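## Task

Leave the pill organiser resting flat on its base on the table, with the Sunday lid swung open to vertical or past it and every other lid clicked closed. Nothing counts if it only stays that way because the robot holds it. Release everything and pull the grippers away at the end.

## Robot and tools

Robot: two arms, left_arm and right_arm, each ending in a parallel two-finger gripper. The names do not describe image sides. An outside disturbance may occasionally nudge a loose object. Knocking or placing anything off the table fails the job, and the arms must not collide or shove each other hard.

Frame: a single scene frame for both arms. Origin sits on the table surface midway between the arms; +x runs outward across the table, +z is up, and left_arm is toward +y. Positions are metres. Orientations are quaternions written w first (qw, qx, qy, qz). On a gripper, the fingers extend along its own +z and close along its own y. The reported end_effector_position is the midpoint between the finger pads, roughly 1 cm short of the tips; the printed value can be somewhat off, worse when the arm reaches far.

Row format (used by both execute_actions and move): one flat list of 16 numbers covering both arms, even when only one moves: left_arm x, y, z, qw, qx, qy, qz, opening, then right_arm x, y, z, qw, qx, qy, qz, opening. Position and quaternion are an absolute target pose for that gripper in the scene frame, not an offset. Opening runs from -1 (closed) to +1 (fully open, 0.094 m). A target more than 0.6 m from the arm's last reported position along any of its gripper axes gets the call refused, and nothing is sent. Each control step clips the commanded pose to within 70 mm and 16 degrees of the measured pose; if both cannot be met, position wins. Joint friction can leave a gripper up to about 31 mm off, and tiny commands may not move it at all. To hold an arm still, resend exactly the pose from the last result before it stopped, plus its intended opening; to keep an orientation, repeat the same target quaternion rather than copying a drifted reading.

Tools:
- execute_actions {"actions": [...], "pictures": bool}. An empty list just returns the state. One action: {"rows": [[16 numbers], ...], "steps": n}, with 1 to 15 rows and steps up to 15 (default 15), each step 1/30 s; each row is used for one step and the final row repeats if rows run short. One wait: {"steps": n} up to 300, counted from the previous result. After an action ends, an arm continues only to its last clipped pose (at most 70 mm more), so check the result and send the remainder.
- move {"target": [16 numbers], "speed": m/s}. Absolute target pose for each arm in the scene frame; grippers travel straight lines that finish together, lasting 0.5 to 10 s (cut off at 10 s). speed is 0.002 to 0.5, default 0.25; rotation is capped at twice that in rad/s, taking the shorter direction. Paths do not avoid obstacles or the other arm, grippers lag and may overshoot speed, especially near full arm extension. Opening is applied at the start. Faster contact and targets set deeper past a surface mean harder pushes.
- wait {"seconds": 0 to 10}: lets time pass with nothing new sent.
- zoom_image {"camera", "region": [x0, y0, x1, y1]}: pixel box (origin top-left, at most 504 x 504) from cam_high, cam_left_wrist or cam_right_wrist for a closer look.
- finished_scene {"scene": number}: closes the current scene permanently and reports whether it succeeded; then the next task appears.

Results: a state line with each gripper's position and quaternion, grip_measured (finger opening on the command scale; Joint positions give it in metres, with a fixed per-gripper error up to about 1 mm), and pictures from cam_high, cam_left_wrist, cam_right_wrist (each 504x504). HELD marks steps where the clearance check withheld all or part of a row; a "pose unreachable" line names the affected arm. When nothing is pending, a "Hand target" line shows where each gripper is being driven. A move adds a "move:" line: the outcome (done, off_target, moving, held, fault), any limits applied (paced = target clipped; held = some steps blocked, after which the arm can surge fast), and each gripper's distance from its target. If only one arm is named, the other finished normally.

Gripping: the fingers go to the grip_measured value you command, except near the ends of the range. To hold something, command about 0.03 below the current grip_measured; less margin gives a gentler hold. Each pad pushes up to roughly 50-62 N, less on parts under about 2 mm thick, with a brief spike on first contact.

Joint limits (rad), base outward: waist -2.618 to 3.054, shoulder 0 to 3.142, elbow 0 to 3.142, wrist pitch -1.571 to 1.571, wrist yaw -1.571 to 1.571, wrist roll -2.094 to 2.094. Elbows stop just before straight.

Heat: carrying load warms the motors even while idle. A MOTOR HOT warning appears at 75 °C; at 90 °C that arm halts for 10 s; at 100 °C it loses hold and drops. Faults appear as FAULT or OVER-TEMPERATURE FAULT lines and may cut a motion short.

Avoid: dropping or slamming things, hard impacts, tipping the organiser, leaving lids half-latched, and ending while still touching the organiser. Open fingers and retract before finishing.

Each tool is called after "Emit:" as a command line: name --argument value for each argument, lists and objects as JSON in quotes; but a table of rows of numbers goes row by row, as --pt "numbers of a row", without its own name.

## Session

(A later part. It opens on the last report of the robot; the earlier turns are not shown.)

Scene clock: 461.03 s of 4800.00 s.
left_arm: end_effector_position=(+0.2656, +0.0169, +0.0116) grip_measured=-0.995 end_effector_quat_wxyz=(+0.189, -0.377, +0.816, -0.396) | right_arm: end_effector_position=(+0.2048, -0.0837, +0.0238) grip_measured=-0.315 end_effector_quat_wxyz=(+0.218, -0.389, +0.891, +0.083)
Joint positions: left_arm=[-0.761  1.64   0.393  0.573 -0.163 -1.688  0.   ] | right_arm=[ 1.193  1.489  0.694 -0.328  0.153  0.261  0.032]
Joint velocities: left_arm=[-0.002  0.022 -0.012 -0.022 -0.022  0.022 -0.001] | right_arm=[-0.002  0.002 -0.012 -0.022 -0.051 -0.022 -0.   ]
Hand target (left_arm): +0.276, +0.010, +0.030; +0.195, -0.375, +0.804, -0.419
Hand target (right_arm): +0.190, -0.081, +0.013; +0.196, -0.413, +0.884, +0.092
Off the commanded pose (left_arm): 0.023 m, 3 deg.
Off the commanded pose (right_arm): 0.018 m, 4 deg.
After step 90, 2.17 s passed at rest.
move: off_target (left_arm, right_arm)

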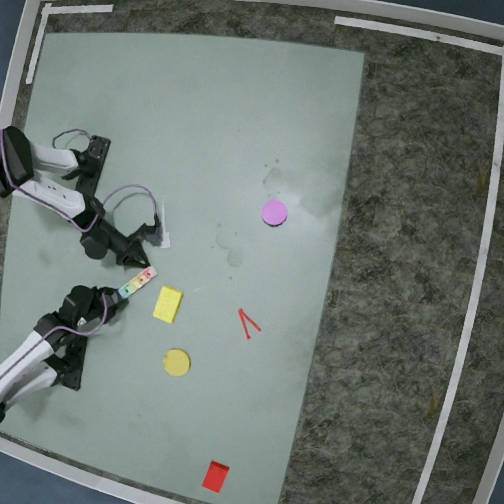

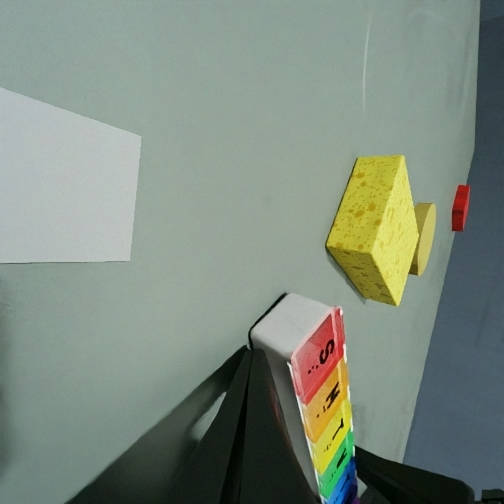

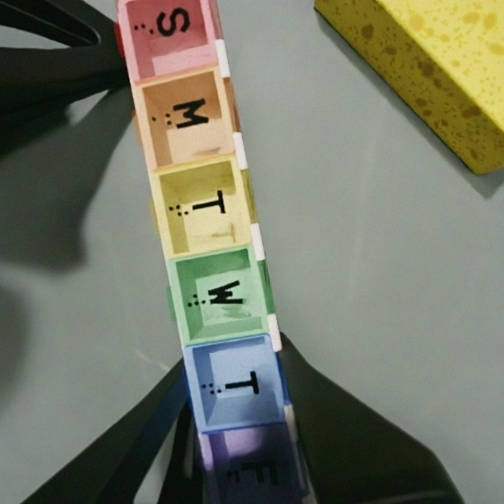

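Emit:
move --target '[0.272,0.012,0.046,0.195,-0.375,0.804,-0.4185,-1, 0.19,-0.081,0.013,-0.196,0.4136,-0.884,-0.092,-0.37]' --speed 0.01

Scene clock: 469.83 s of 4800.00 s.
left_arm: end_effector_position=(+0.2612, +0.0225, +0.0240) grip_measured=-0.995 end_effector_quat_wxyz=(+0.187, -0.377, +0.818, -0.391) | right_arm: end_effector_position=(+0.2025, -0.0805, +0.0244) grip_measured=-0.315 end_effector_quat_wxyz=(+0.218, -0.392, +0.889, +0.089)
Joint positions: left_arm=[-0.761  1.544  0.393  0.466 -0.163 -1.687  0.   ] | right_arm=[ 1.2    1.489  0.694 -0.321  0.146  0.263  0.032]
Joint velocities: left_arm=[-0.002 -0.012 -0.002  0.022 -0.007 -0.022 -0.   ] | right_arm=[-0.007  0.002  0.002  0.037 -0.007  0.037 -0.   ]
Hand target (left_arm): +0.272, +0.013, +0.046; +0.195, -0.375, +0.804, -0.418
Hand target (right_arm): +0.190, -0.081, +0.013; +0.196, -0.413, +0.885, +0.092
Off the commanded pose (left_arm): 0.027 m, 4 deg.
Off the commanded pose (right_arm): 0.017 m, 4 deg.
After step 90, 2.03 s passed at rest.
move: off_target (left_arm, right_arm)

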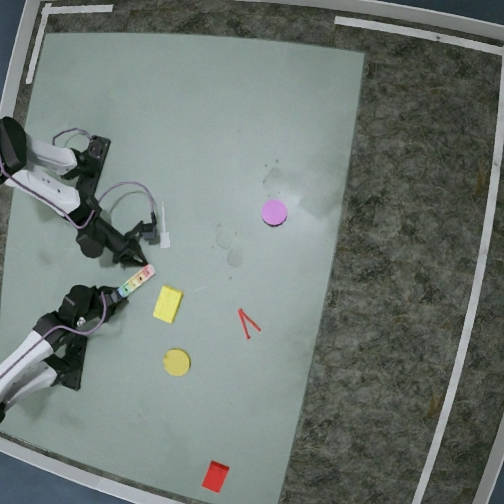

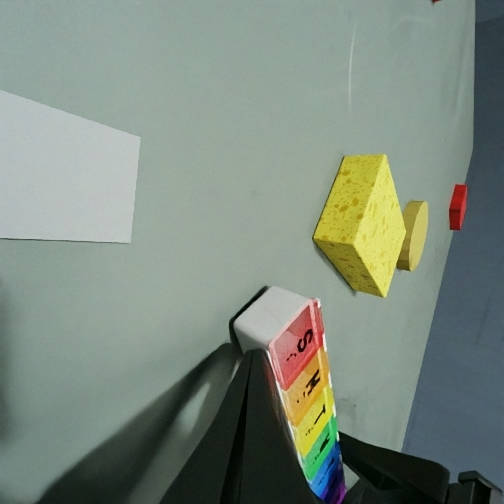

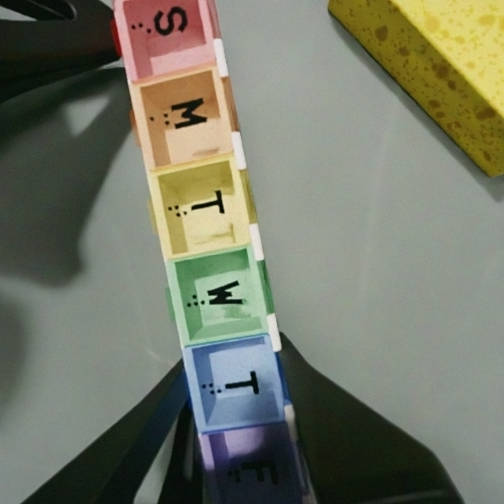

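Emit:
move --target '[0.284,0.003,0.05,0.195,-0.375,0.804,-0.4185,-1, 0.19,-0.081,0.013,-0.196,0.4136,-0.884,-0.092,-0.37]' --speed 0.01

Scene clock: 478.77 s of 4800.00 s.
left_arm: end_effector_position=(+0.2664, +0.0193, +0.0269) grip_measured=-0.995 end_effector_quat_wxyz=(+0.184, -0.378, +0.825, -0.377) | right_arm: end_effector_position=(+0.2047, -0.0815, +0.0249) grip_measured=-0.315 end_effector_quat_wxyz=(+0.222, -0.385, +0.892, +0.085)
Joint positions: left_arm=[-0.751  1.544  0.447  0.382 -0.155 -1.68   0.   ] | right_arm=[ 1.2    1.489  0.694 -0.32   0.16   0.274  0.032]
Joint velocities: left_arm=[ 0.007 -0.032  0.012  0.007  0.051 -0.037  0.001] | right_arm=[ 0.022 -0.012  0.002 -0.022 -0.037  0.066 -0.   ]
Hand target (left_arm): +0.283, +0.005, +0.051; +0.195, -0.375, +0.804, -0.418
Hand target (right_arm): +0.190, -0.081, +0.013; +0.196, -0.413, +0.884, +0.092
Off the commanded pose (left_arm): 0.033 m, 5 deg.
Off the commanded pose (right_arm): 0.019 m, 5 deg.
After step 90, 1.73 s passed at rest.
move: off_target (left_arm, right_arm)

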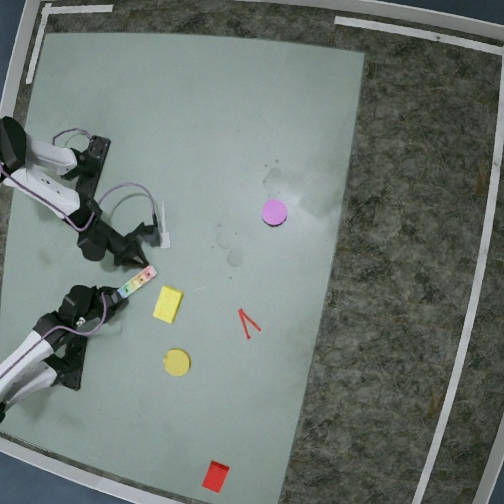

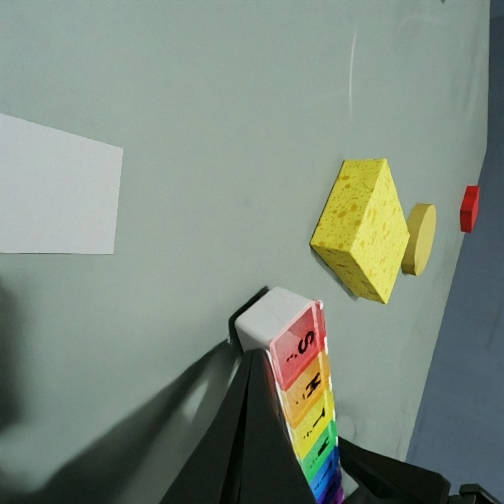

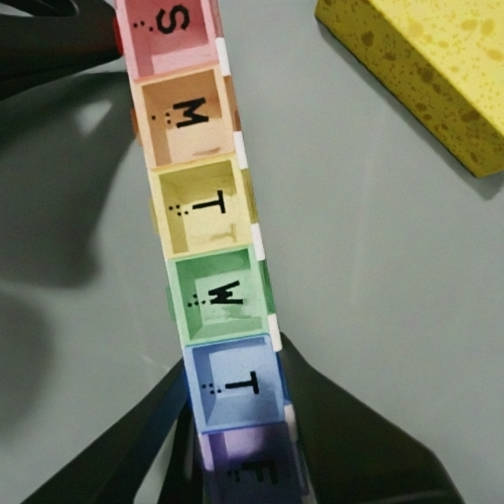

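Emit:
move --target '[0.288,0.0,0.066,0.195,-0.375,0.804,-0.4185,-1, 0.19,-0.081,0.011,-0.196,0.4136,-0.884,-0.092,-0.37]' --speed 0.01

Scene clock: 490.57 s of 4800.00 s.
left_arm: end_effector_position=(+0.2684, +0.0181, +0.0276) grip_measured=-0.995 end_effector_quat_wxyz=(+0.179, -0.379, +0.834, -0.360) | right_arm: end_effector_position=(+0.2060, -0.0818, +0.0252) grip_measured=-0.315 end_effector_quat_wxyz=(+0.225, -0.382, +0.892, +0.084)
Joint positions: left_arm=[-0.747  1.544  0.494  0.296 -0.15  -1.676  0.   ] | right_arm=[ 1.2    1.489  0.694 -0.318  0.168  0.278  0.032]
Joint velocities: left_arm=[ 0.007  0.002 -0.012 -0.022 -0.022  0.022 -0.   ] | right_arm=[ 0.007 -0.012  0.007 -0.007  0.037 -0.022  0.   ]
Hand target (left_arm): +0.287, +0.002, +0.067; +0.196, -0.374, +0.804, -0.418
Hand target (right_arm): +0.190, -0.081, +0.012; +0.196, -0.413, +0.885, +0.092
Off the commanded pose (left_arm): 0.047 m, 8 deg.
Off the commanded pose (right_arm): 0.021 m, 5 deg.
After step 90, 3.70 s passed at rest.
move: off_target (left_arm, right_arm)

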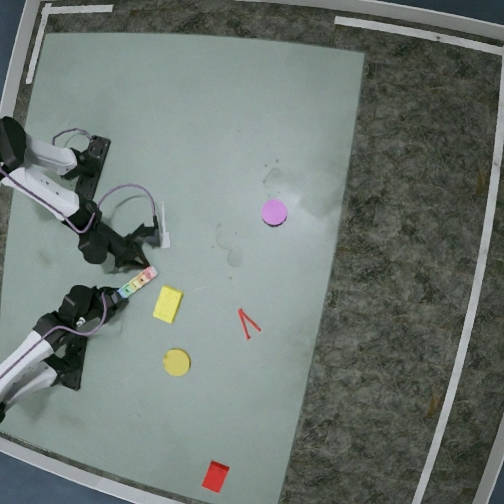

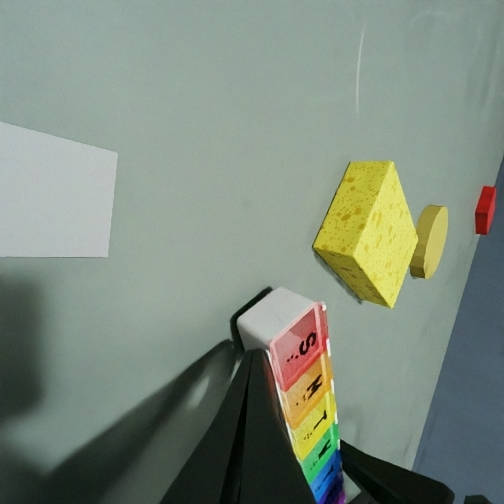

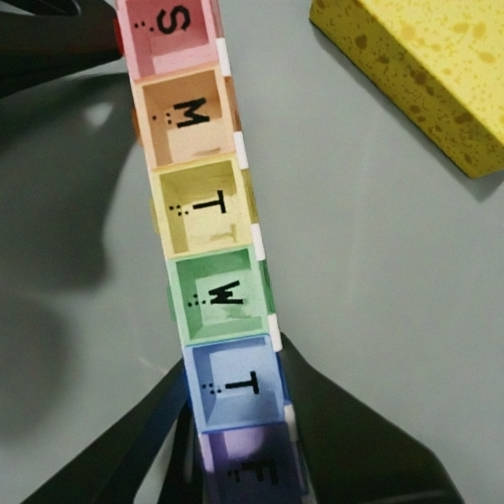

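Emit:
move --target '[0.278,0.009,0.078,0.195,-0.375,0.804,-0.4185,-1, 0.19,-0.081,0.011,-0.196,0.4136,-0.884,-0.092,-0.37]' --speed 0.01

Scene clock: 508.53 s of 4800.00 s.
left_arm: end_effector_position=(+0.2716, +0.0141, +0.0611) grip_measured=-0.995 end_effector_quat_wxyz=(+0.189, -0.375, +0.815, -0.399) | right_arm: end_effector_position=(+0.2000, -0.0772, +0.0236) grip_measured=-0.315 end_effector_quat_wxyz=(+0.215, -0.398, +0.886, +0.096)
Joint positions: left_arm=[-0.747  1.441  0.494  0.283 -0.15  -1.676  0.   ] | right_arm=[ 1.204  1.495  0.694 -0.311  0.131  0.255  0.032]
Joint velocities: left_arm=[-0.007 -0.017 -0.007  0.022 -0.037  0.037 -0.001] | right_arm=[-0.017 -0.007 -0.007 -0.007  0.007  0.051  0.   ]
Hand target (left_arm): +0.278, +0.009, +0.077; +0.196, -0.374, +0.804, -0.418
Hand target (right_arm): +0.190, -0.081, +0.011; +0.196, -0.414, +0.884, +0.092
Off the commanded pose (left_arm): 0.019 m, 3 deg.
Off the commanded pose (right_arm): 0.016 m, 3 deg.
After step 90, 7.93 s passed at rest.
move: off_target (left_arm, right_arm)

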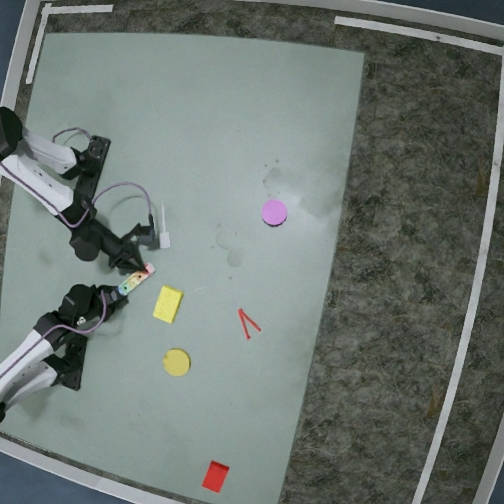

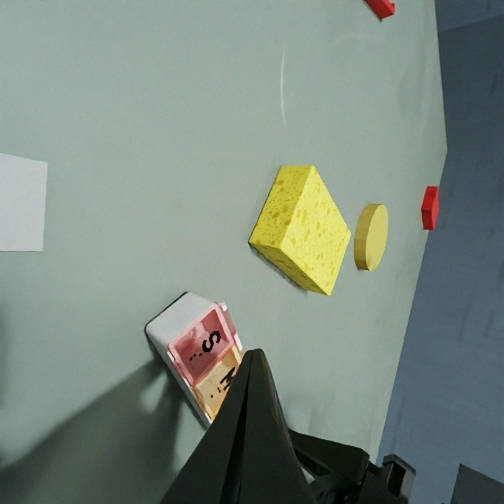

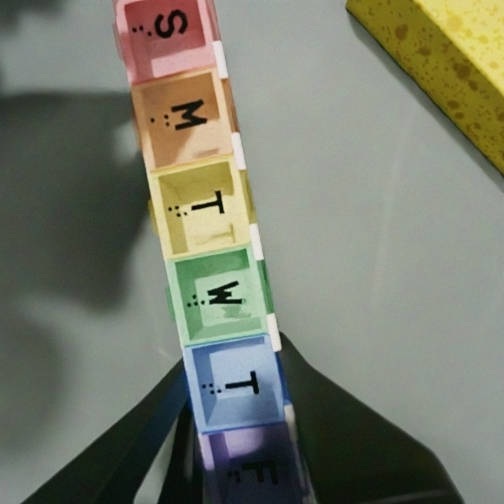

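Emit:
move --target '[0.243,0.041,0.05,0.195,-0.375,0.804,-0.4185,-1, 0.19,-0.081,0.011,-0.196,0.4136,-0.884,-0.092,-0.37]' --speed 0.05

Emit:
move --target '[0.245,0.040,0.004,0.195,-0.375,0.804,-0.4185,-1, 0.19,-0.081,0.011,-0.196,0.4136,-0.884,-0.092,-0.37]' --speed 0.04

Emit:
move --target '[0.268,0.021,0.014,0.195,-0.375,0.804,-0.4185,-1, 0.19,-0.081,0.011,-0.196,0.4136,-0.884,-0.092,-0.37]' --speed 0.02

Scene clock: 552.50 s of 4800.00 s.
left_arm: end_effector_position=(+0.2478, +0.0380, +0.0498) grip_measured=-0.995 end_effector_quat_wxyz=(+0.194, -0.374, +0.807, -0.414) | right_arm: end_effector_position=(+0.2000, -0.0771, +0.0236) grip_measured=-0.315 end_effector_quat_wxyz=(+0.216, -0.398, +0.886, +0.096)
Joint positions: left_arm=[-0.768  1.34   0.32   0.389 -0.171 -1.69   0.   ] | right_arm=[ 1.204  1.495  0.694 -0.311  0.131  0.255  0.032]
Joint velocities: left_arm=[ 0.007  0.002 -0.022  0.051  0.007  0.007  0.001] | right_arm=[-0.007  0.012 -0.012  0.037  0.007 -0.066 -0.001]
Hand target (left_arm): +0.243, +0.041, +0.049; +0.195, -0.375, +0.804, -0.418
Hand target (right_arm): +0.190, -0.081, +0.011; +0.196, -0.414, +0.884, +0.092
Off the commanded pose (left_arm): 0.006 m, 1 deg.
Off the commanded pose (right_arm): 0.017 m, 3 deg.
After step 90, 39.87 s passed at rest.
move: off_target (right_arm)

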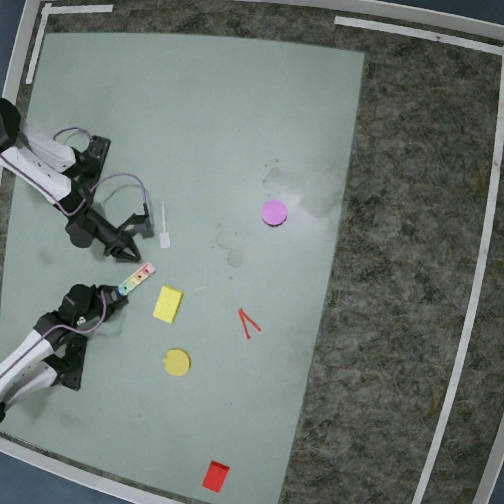

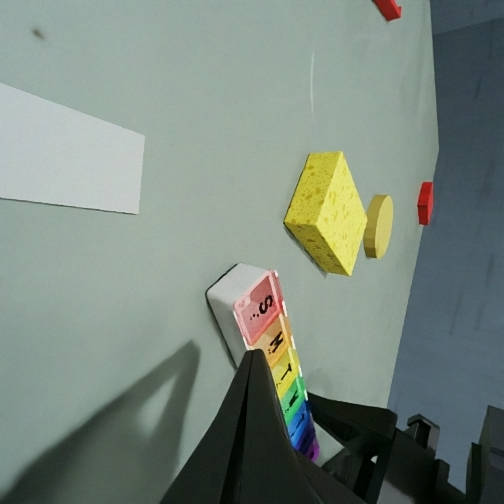

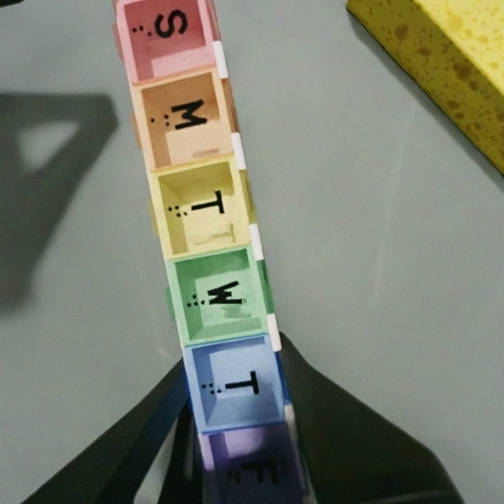

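Scene clock: 554.23 s of 4800.00 s.
left_arm: end_effector_position=(+0.2520, +0.0325, +0.0195) grip_measured=-0.995 end_effector_quat_wxyz=(+0.200, -0.371, +0.795, -0.436) | right_arm: end_effector_position=(+0.2000, -0.0771, +0.0236) grip_measured=-0.315 end_effector_quat_wxyz=(+0.216, -0.398, +0.886, +0.096)
Joint positions: left_arm=[-0.768  1.587  0.248  0.76  -0.171 -1.69   0.   ] | right_arm=[ 1.204  1.495  0.694 -0.311  0.131  0.255  0.032]
Joint velocities: left_arm=[ 0.007  0.012  0.002  0.095  0.022  0.051 -0.001] | right_arm=[-0.002  0.002  0.002  0.022 -0.051  0.007  0.001]
Hand target (left_arm): +0.245, +0.040, +0.005; +0.195, -0.375, +0.804, -0.418
Hand target (right_arm): +0.190, -0.081, +0.011; +0.196, -0.414, +0.884, +0.092
Off the commanded pose (left_arm): 0.019 m, 2 deg.
Off the commanded pose (right_arm): 0.017 m, 3 deg.
move: off_target (left_arm, right_arm)

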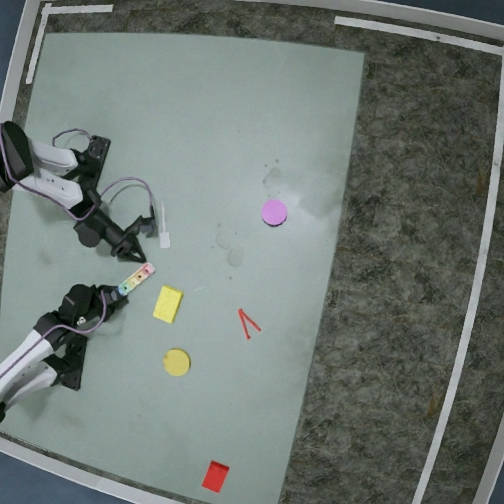

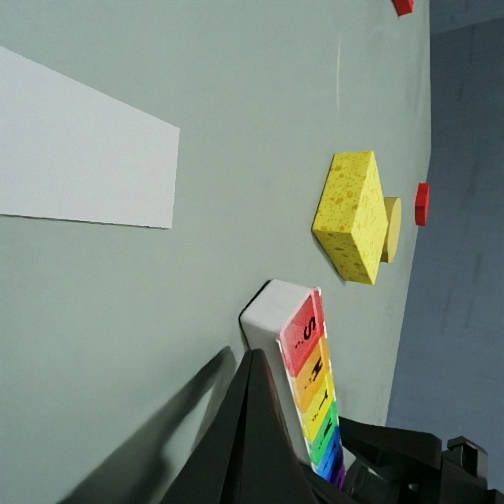

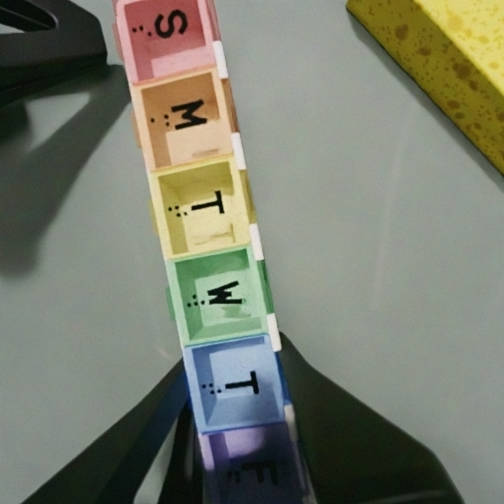

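Scene clock: 555.73 s of 4800.00 s.
left_arm: end_effector_position=(+0.2618, +0.0245, +0.0162) grip_measured=-0.995 end_effector_quat_wxyz=(+0.195, -0.374, +0.802, -0.422) | right_arm: end_effector_position=(+0.2018, -0.0780, +0.0239) grip_measured=-0.315 end_effector_quat_wxyz=(+0.219, -0.393, +0.888, +0.093)
Joint positions: left_arm=[-0.755  1.623  0.318  0.692 -0.16  -1.685  0.   ] | right_arm=[ 1.204  1.495  0.694 -0.31   0.143  0.264  0.032]
Joint velocities: left_arm=[-0.007  0.007 -0.022 -0.051 -0.081 -0.051 -0.   ] | right_arm=[-0.007 -0.012 -0.012  0.125 -0.051  0.007 -0.001]
Hand target (left_arm): +0.268, +0.021, +0.014; +0.194, -0.375, +0.804, -0.419
Hand target (right_arm): +0.190, -0.081, +0.011; +0.196, -0.413, +0.884, +0.092
Off the commanded pose (left_arm): 0.008 m, 0 deg.
Off the commanded pose (right_arm): 0.018 m, 4 deg.
move: off_target (right_arm)

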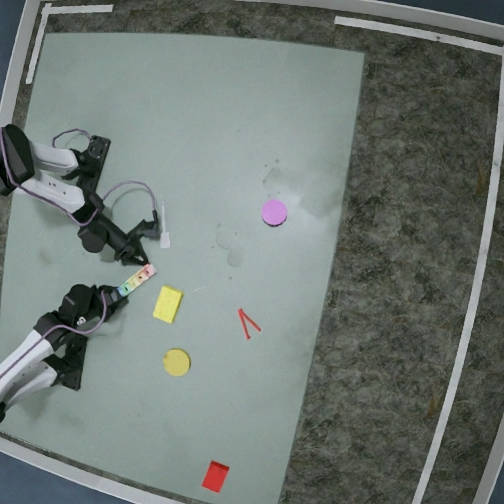

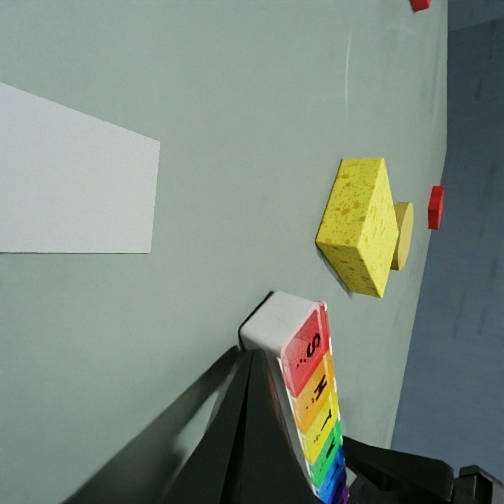

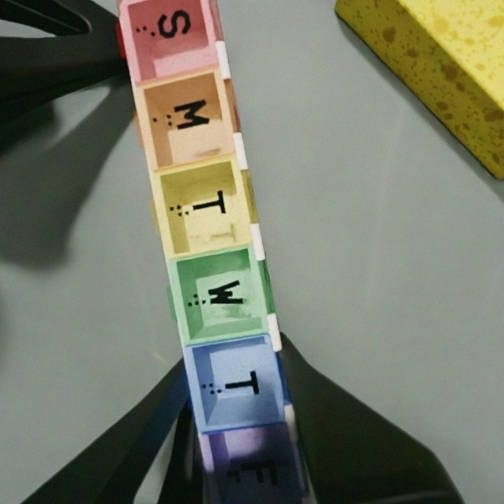

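Emit:
move --target '[0.280,0.009,0.069,0.2484,-0.3419,0.7333,-0.5327,-1, 0.19,-0.081,0.011,-0.196,0.4136,-0.884,-0.092,-0.37]' --speed 0.015

Scene clock: 573.07 s of 4800.00 s.
left_arm: end_effector_position=(+0.2716, +0.0237, +0.0349) grip_measured=-0.996 end_effector_quat_wxyz=(+0.237, -0.356, +0.776, -0.464) | right_arm: end_effector_position=(+0.2088, -0.0752, +0.0276) grip_measured=-0.315 end_effector_quat_wxyz=(+0.237, -0.377, +0.891, +0.092)
Joint positions: left_arm=[-0.755  1.652  0.275  0.891 -0.202 -1.634  0.   ] | right_arm=[ 1.204  1.495  0.694 -0.283  0.174  0.286  0.032]
Joint velocities: left_arm=[ 0.002 -0.012 -0.002 -0.037 -0.051  0.007  0.001] | right_arm=[ 0.007  0.017 -0.012 -0.007 -0.022 -0.125  0.001]
Hand target (left_arm): +0.280, +0.010, +0.069; +0.249, -0.342, +0.736, -0.528
Hand target (right_arm): +0.190, -0.081, +0.012; +0.196, -0.413, +0.885, +0.092
Off the commanded pose (left_arm): 0.038 m, 9 deg.
Off the commanded pose (right_arm): 0.026 m, 6 deg.
After step 90, 4.40 s passed at rest.
move: off_target (left_arm, right_arm)

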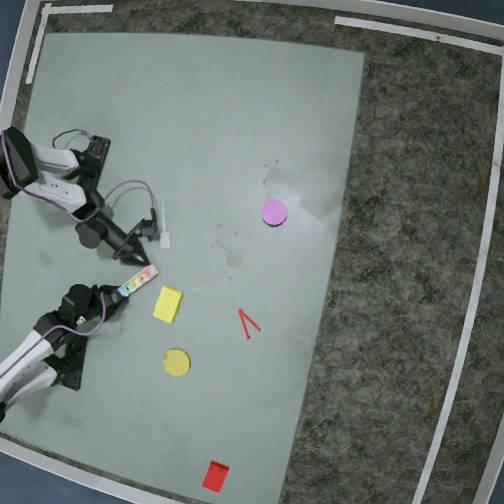

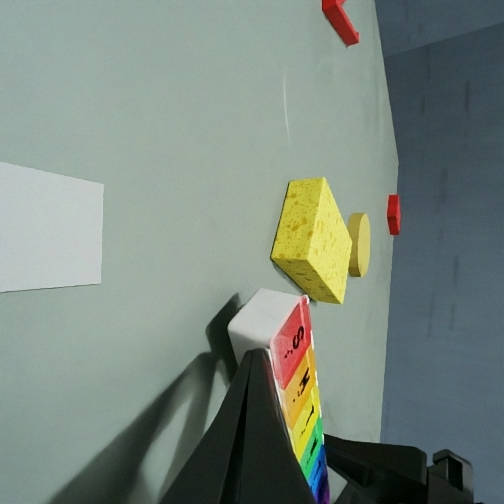

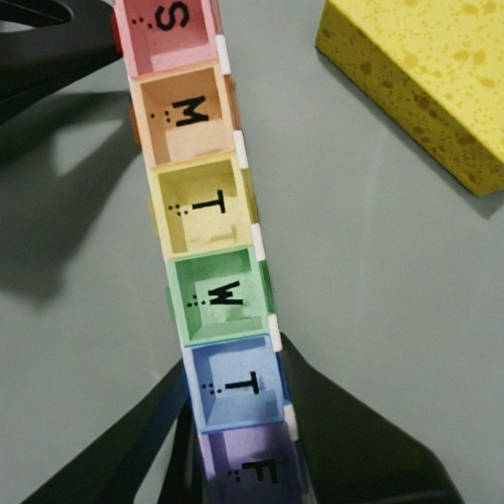

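Emit:
move --target '[0.25,0.032,0.012,0.195,-0.375,0.804,-0.4185,-1, 0.198,-0.078,0.016,-0.196,0.4136,-0.884,-0.092,-0.37]' --speed 0.02

Emit:
move --target '[0.232,0.048,0.02,0.195,-0.375,0.804,-0.4185,-1, 0.200,-0.078,0.022,-0.196,0.4136,-0.884,-0.092,0.2]' --speed 0.04

Emit:
move --target '[0.232,0.048,0.02,0.195,-0.375,0.804,-0.4185,-1, 0.240,-0.032,0.018,-0.196,0.4136,-0.884,-0.092,0.2]' --speed 0.04

Scene clock: 588.43 s of 4800.00 s.
left_arm: end_effector_position=(+0.2572, +0.0318, +0.0147) grip_measured=-0.996 end_effector_quat_wxyz=(+0.205, -0.377, +0.797, -0.424) | right_arm: end_effector_position=(+0.2017, -0.0743, +0.0236) grip_measured=-0.315 end_effector_quat_wxyz=(+0.219, -0.404, +0.882, +0.099)
Joint positions: left_arm=[-0.766  1.617  0.275  0.739 -0.189 -1.691  0.   ] | right_arm=[ 1.2    1.501  0.694 -0.293  0.126  0.237  0.032]
Joint velocities: left_arm=[ 0.002 -0.007  0.012 -0.081 -0.007 -0.051  0.001] | right_arm=[-0.002 -0.022  0.007 -0.022 -0.066 -0.037  0.001]
Hand target (left_arm): +0.250, +0.032, +0.012; +0.195, -0.375, +0.804, -0.419
Hand target (right_arm): +0.198, -0.078, +0.016; +0.197, -0.413, +0.884, +0.092
Off the commanded pose (left_arm): 0.008 m, 2 deg.
Off the commanded pose (right_arm): 0.009 m, 3 deg.
After step 90, 8.57 s passed at rest.
move: off_target (right_arm)

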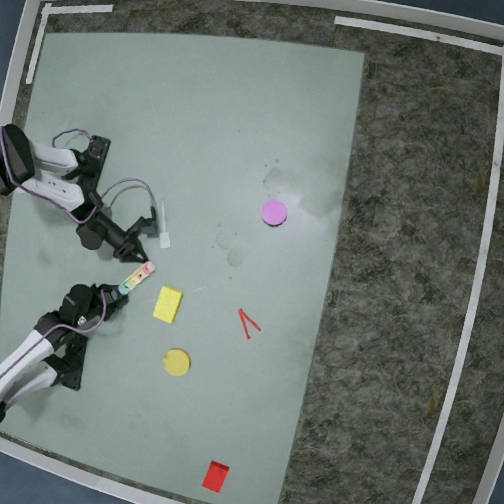

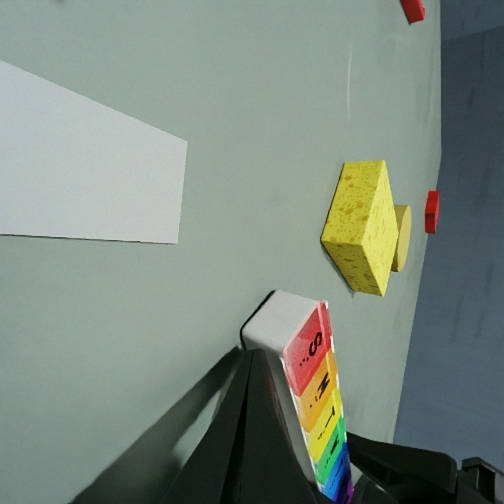

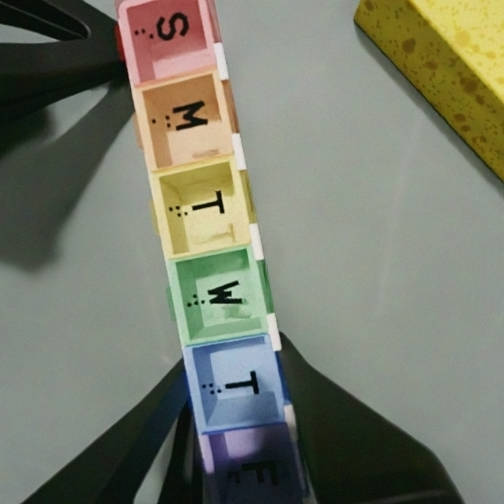

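Scene clock: 589.67 s of 4800.00 s.
left_arm: end_effector_position=(+0.2403, +0.0403, +0.0269) grip_measured=-0.996 end_effector_quat_wxyz=(+0.198, -0.373, +0.797, -0.432) | right_arm: end_effector_position=(+0.1984, -0.0779, +0.0223) grip_measured=+0.199 end_effector_quat_wxyz=(+0.205, -0.411, +0.883, +0.095)
Joint positions: left_arm=[-0.792  1.469  0.217  0.661 -0.191 -1.705  0.   ] | right_arm=[ 1.196  1.501  0.703 -0.33   0.11   0.226  0.056]
Joint velocities: left_arm=[-0.012 -0.002 -0.007  0.022 -0.037 -0.095  0.001] | right_arm=[ 0.012 -0.007 -0.012  0.007 -0.022  0.051  0.001]
Hand target (left_arm): +0.232, +0.048, +0.019; +0.195, -0.375, +0.804, -0.419
Hand target (right_arm): +0.200, -0.078, +0.022; +0.197, -0.414, +0.884, +0.092
Off the commanded pose (left_arm): 0.013 m, 2 deg.
Off the commanded pose (right_arm): 0.002 m, 1 deg.
move: off_target (left_arm)

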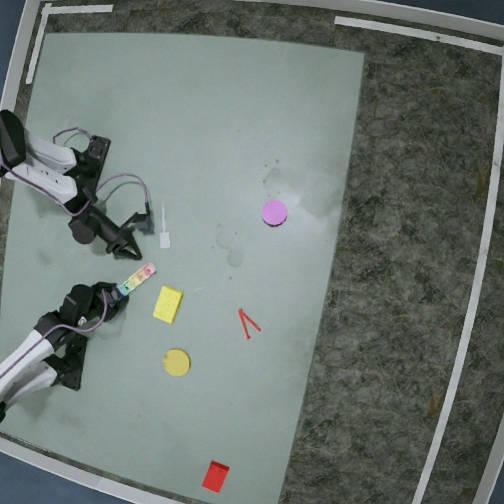

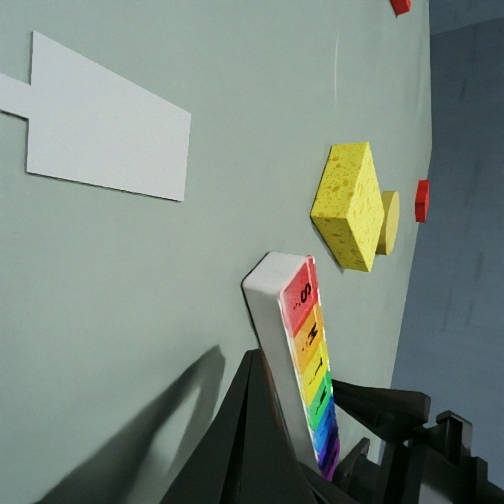

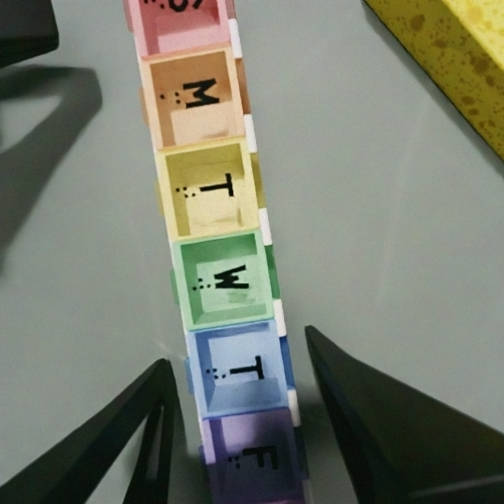

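Scene clock: 591.50 s of 4800.00 s.
left_arm: end_effector_position=(+0.2399, +0.0409, +0.0259) grip_measured=-0.996 end_effector_quat_wxyz=(+0.198, -0.373, +0.798, -0.430) | right_arm: end_effector_position=(+0.2383, -0.0301, +0.0231) grip_measured=+0.199 end_effector_quat_wxyz=(+0.206, -0.411, +0.882, +0.099)
Joint positions: left_arm=[-0.792  1.469  0.217  0.656 -0.191 -1.705  0.   ] | right_arm=[ 1.143  1.719  0.933 -0.329  0.082  0.178  0.056]
Joint velocities: left_arm=[ 0.002  0.002  0.002 -0.066  0.037 -0.066  0.001] | right_arm=[-0.012 -0.007 -0.002 -0.095 -0.066  0.007 -0.001]
Hand target (left_arm): +0.232, +0.048, +0.020; +0.195, -0.375, +0.804, -0.419
Hand target (right_arm): +0.241, -0.033, +0.019; +0.197, -0.414, +0.884, +0.091
Off the commanded pose (left_arm): 0.012 m, 2 deg.
Off the commanded pose (right_arm): 0.006 m, 1 deg.
move: off_target (left_arm)

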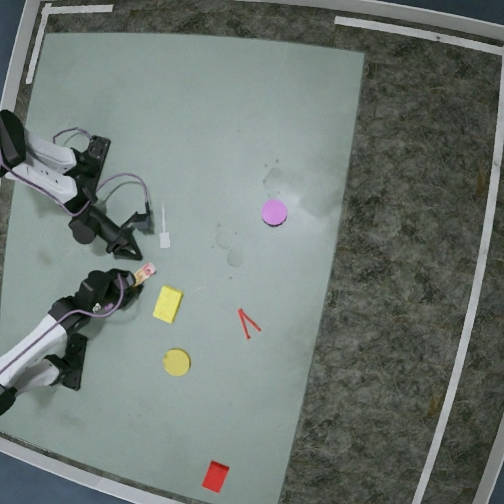

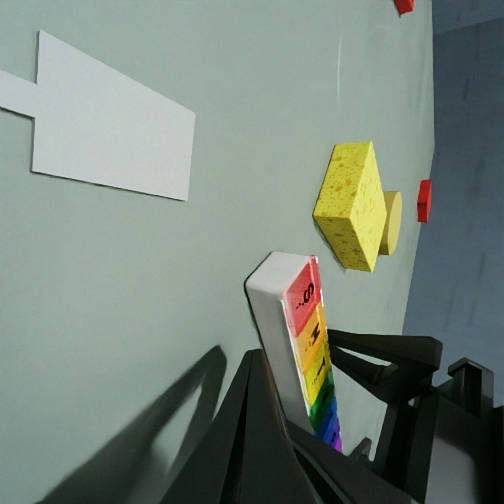

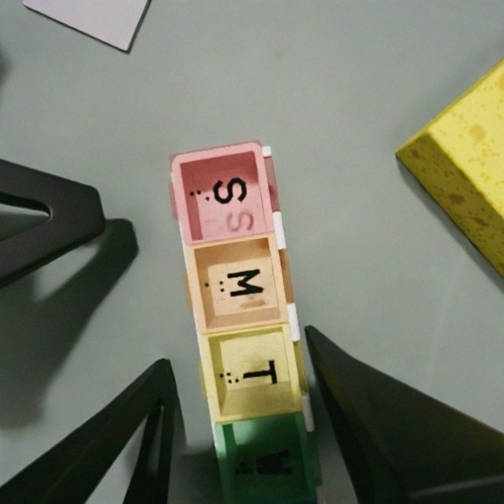

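Emit:
move --target '[0.232,0.048,0.02,0.195,-0.375,0.804,-0.4185,-1, 0.243,-0.034,0.016,-0.196,0.4136,-0.884,-0.092,-0.4]' --speed 0.03

Emit:
move --target '[0.248,0.040,0.004,0.195,-0.375,0.804,-0.4185,-1, 0.243,-0.034,0.004,-0.196,0.4136,-0.884,-0.092,-0.45]' --speed 0.03

Scene clock: 596.90 s of 4800.00 s.
left_arm: end_effector_position=(+0.2398, +0.0409, +0.0258) grip_measured=-0.996 end_effector_quat_wxyz=(+0.198, -0.373, +0.798, -0.430) | right_arm: end_effector_position=(+0.2394, -0.0306, +0.0227) grip_measured=-0.311 end_effector_quat_wxyz=(+0.205, -0.413, +0.882, +0.100)
Joint positions: left_arm=[-0.792  1.469  0.217  0.655 -0.191 -1.705  0.   ] | right_arm=[ 1.137  1.72   0.933 -0.328  0.076  0.171  0.032]
Joint velocities: left_arm=[ 0.012  0.002 -0.012 -0.022 -0.007 -0.022 -0.   ] | right_arm=[ 0.012 -0.027 -0.012 -0.037  0.007  0.066 -0.   ]
Hand target (left_arm): +0.232, +0.048, +0.020; +0.195, -0.375, +0.804, -0.419
Hand target (right_arm): +0.243, -0.034, +0.016; +0.196, -0.414, +0.884, +0.092
Off the commanded pose (left_arm): 0.012 m, 2 deg.
Off the commanded pose (right_arm): 0.008 m, 1 deg.
After step 90, 1.70 s passed at rest.
move: off_target (left_arm)

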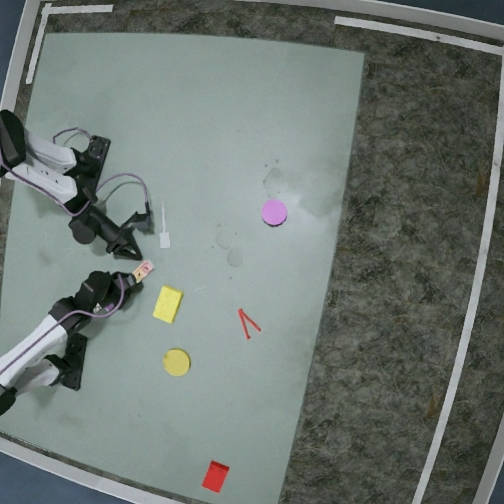

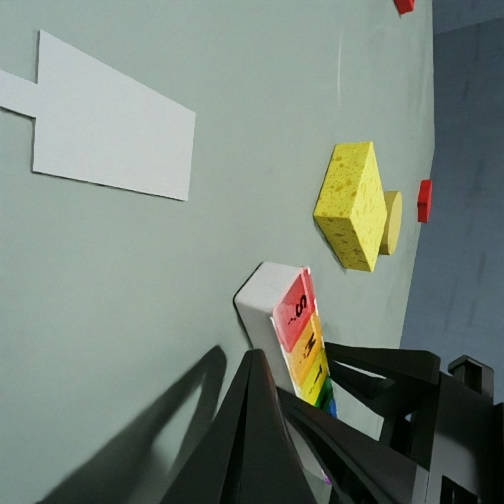

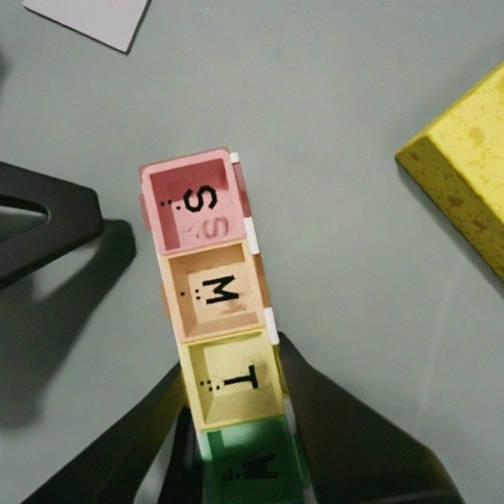

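Scene clock: 597.90 s of 4800.00 s.
left_arm: end_effector_position=(+0.2446, +0.0417, +0.0075) grip_measured=-0.996 end_effector_quat_wxyz=(+0.196, -0.376, +0.802, -0.420) | right_arm: end_effector_position=(+0.2419, -0.0262, +0.0226) grip_measured=-0.311 end_effector_quat_wxyz=(+0.213, -0.413, +0.879, +0.105)
Joint positions: left_arm=[-0.772  1.597  0.217  0.763 -0.178 -1.697  0.   ] | right_arm=[ 1.137  1.729  0.933 -0.301  0.076  0.167  0.032]
Joint velocities: left_arm=[-0.002  0.017  0.002  0.081 -0.007 -0.037 -0.001] | right_arm=[-0.022 -0.017  0.002  0.037 -0.007 -0.022 -0.001]
Hand target (left_arm): +0.248, +0.040, +0.005; +0.195, -0.375, +0.804, -0.418
Hand target (right_arm): +0.243, -0.034, +0.005; +0.196, -0.414, +0.884, +0.092
Off the commanded pose (left_arm): 0.005 m, 0 deg.
Off the commanded pose (right_arm): 0.020 m, 2 deg.
move: off_target (right_arm)

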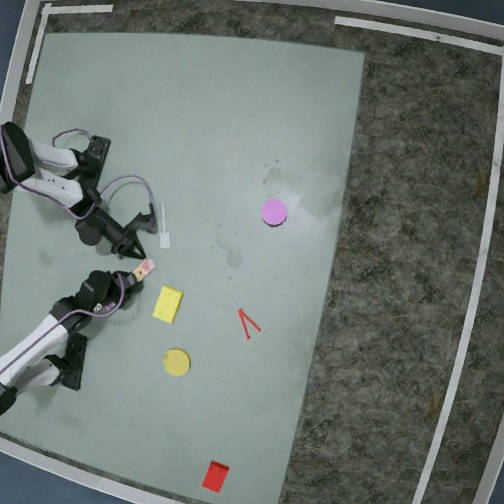

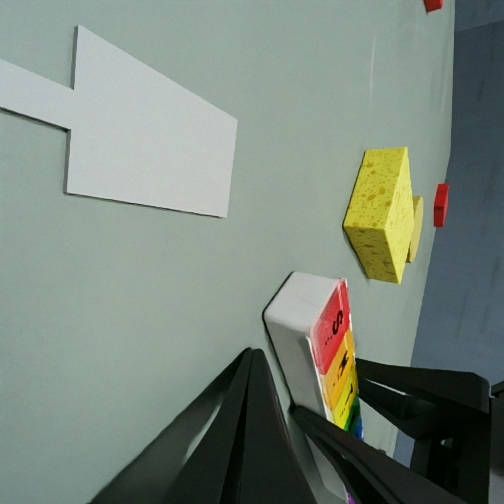

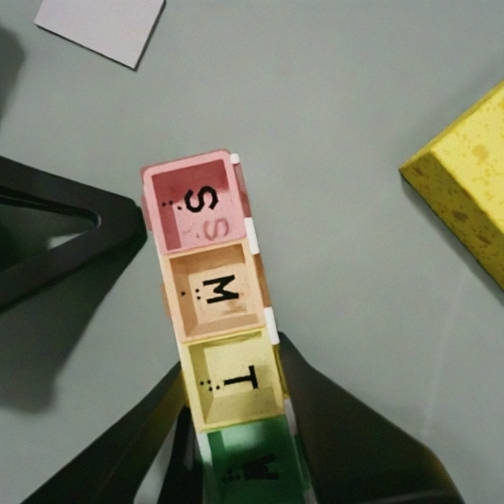

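Emit:
move --target '[0.258,0.031,0.022,0.195,-0.375,0.804,-0.4185,-1, 0.243,-0.034,0.004,-0.196,0.4136,-0.884,-0.092,-0.45]' --speed 0.02

Scene clock: 611.13 s of 4800.00 s.
left_arm: end_effector_position=(+0.2533, +0.0346, +0.0142) grip_measured=-0.996 end_effector_quat_wxyz=(+0.195, -0.377, +0.806, -0.413) | right_arm: end_effector_position=(+0.2431, -0.0260, +0.0227) grip_measured=-0.311 end_effector_quat_wxyz=(+0.214, -0.412, +0.879, +0.105)
Joint positions: left_arm=[-0.761  1.574  0.281  0.66  -0.169 -1.689  0.   ] | right_arm=[ 1.135  1.73   0.933 -0.297  0.077  0.166  0.032]
Joint velocities: left_arm=[-0.007  0.002  0.007 -0.066 -0.022  0.022  0.   ] | right_arm=[-0.002 -0.007 -0.012 -0.007  0.037  0.066  0.   ]
Hand target (left_arm): +0.258, +0.031, +0.022; +0.195, -0.375, +0.804, -0.419
Hand target (right_arm): +0.243, -0.034, +0.004; +0.196, -0.414, +0.884, +0.092
Off the commanded pose (left_arm): 0.010 m, 1 deg.
Off the commanded pose (right_arm): 0.020 m, 3 deg.
After step 90, 8.93 s passed at rest.
move: off_target (right_arm)

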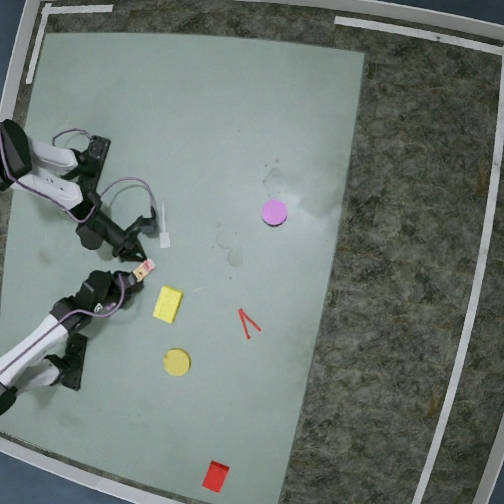

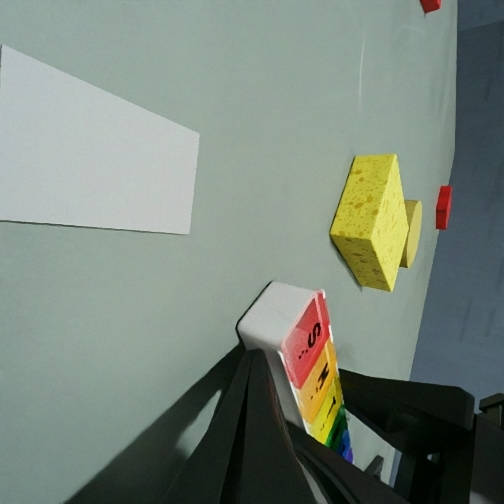

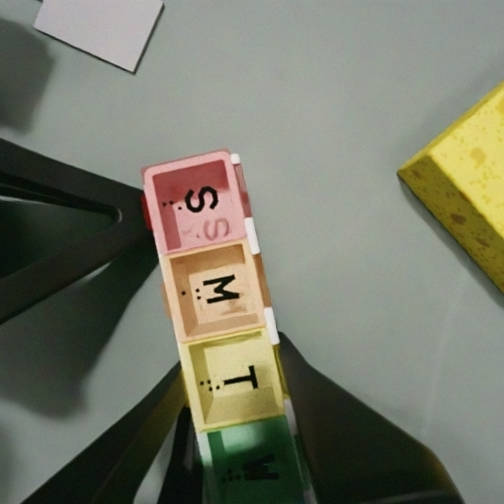

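Emit:
move --target '[0.273,0.018,0.067,0.2484,-0.3419,0.7333,-0.5327,-1, 0.243,-0.034,0.002,-0.196,0.4136,-0.884,-0.092,-0.45]' --speed 0.015

Scene clock: 626.60 s of 4800.00 s.
left_arm: end_effector_position=(+0.2737, +0.0113, +0.0785) grip_measured=-0.996 end_effector_quat_wxyz=(+0.245, -0.338, +0.727, -0.545) | right_arm: end_effector_position=(+0.2469, -0.0255, +0.0228) grip_measured=-0.311 end_effector_quat_wxyz=(+0.221, -0.407, +0.880, +0.103)
Joint positions: left_arm=[-0.761  1.619  0.248  1.076 -0.179 -1.637  0.   ] | right_arm=[ 1.133  1.734  0.933 -0.285  0.089  0.172  0.032]
Joint velocities: left_arm=[-0.022  0.022  0.002  0.007 -0.037 -0.022 -0.   ] | right_arm=[ 0.002 -0.002  0.007 -0.037  0.007  0.007 -0.   ]
Hand target (left_arm): +0.273, +0.018, +0.065; +0.248, -0.342, +0.736, -0.528
Hand target (right_arm): +0.243, -0.034, +0.003; +0.197, -0.414, +0.884, +0.092
Off the commanded pose (left_arm): 0.013 m, 2 deg.
Off the commanded pose (right_arm): 0.023 m, 3 deg.
After step 90, 2.27 s passed at rest.
move: off_target (left_arm, right_arm; path cut at 10 s)

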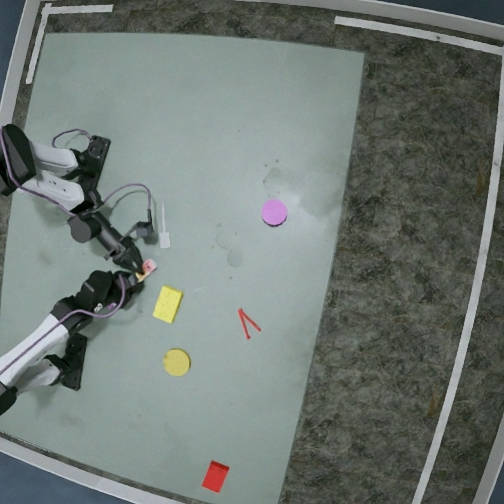

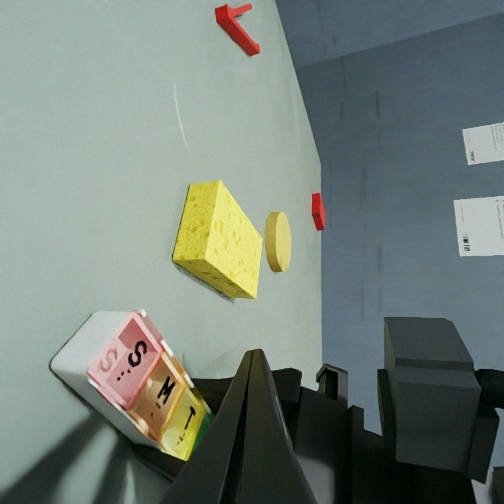

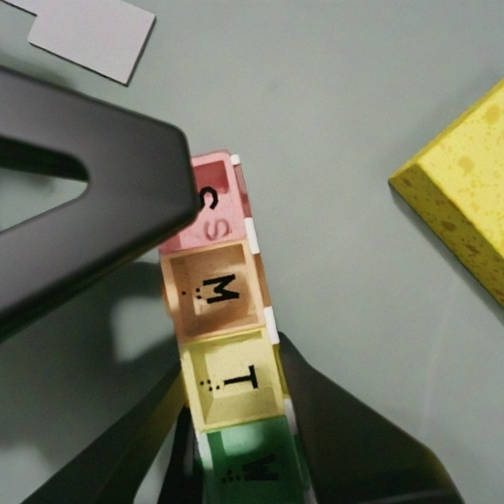

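Emit:
zoom_image --camera "cam_left_wrist" --region '[40, 290, 230, 470]'

Region (40, 290, 230, 470) of cam_left_wrist's 504x504 image, scaled by 2.653, with more detail than that image has; it fills the top 477 rows of this view, and the rest is white.

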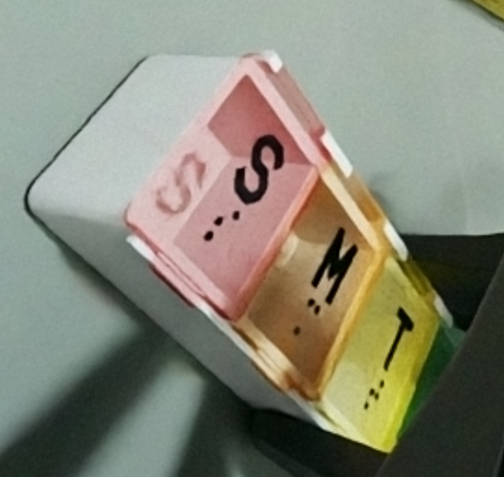

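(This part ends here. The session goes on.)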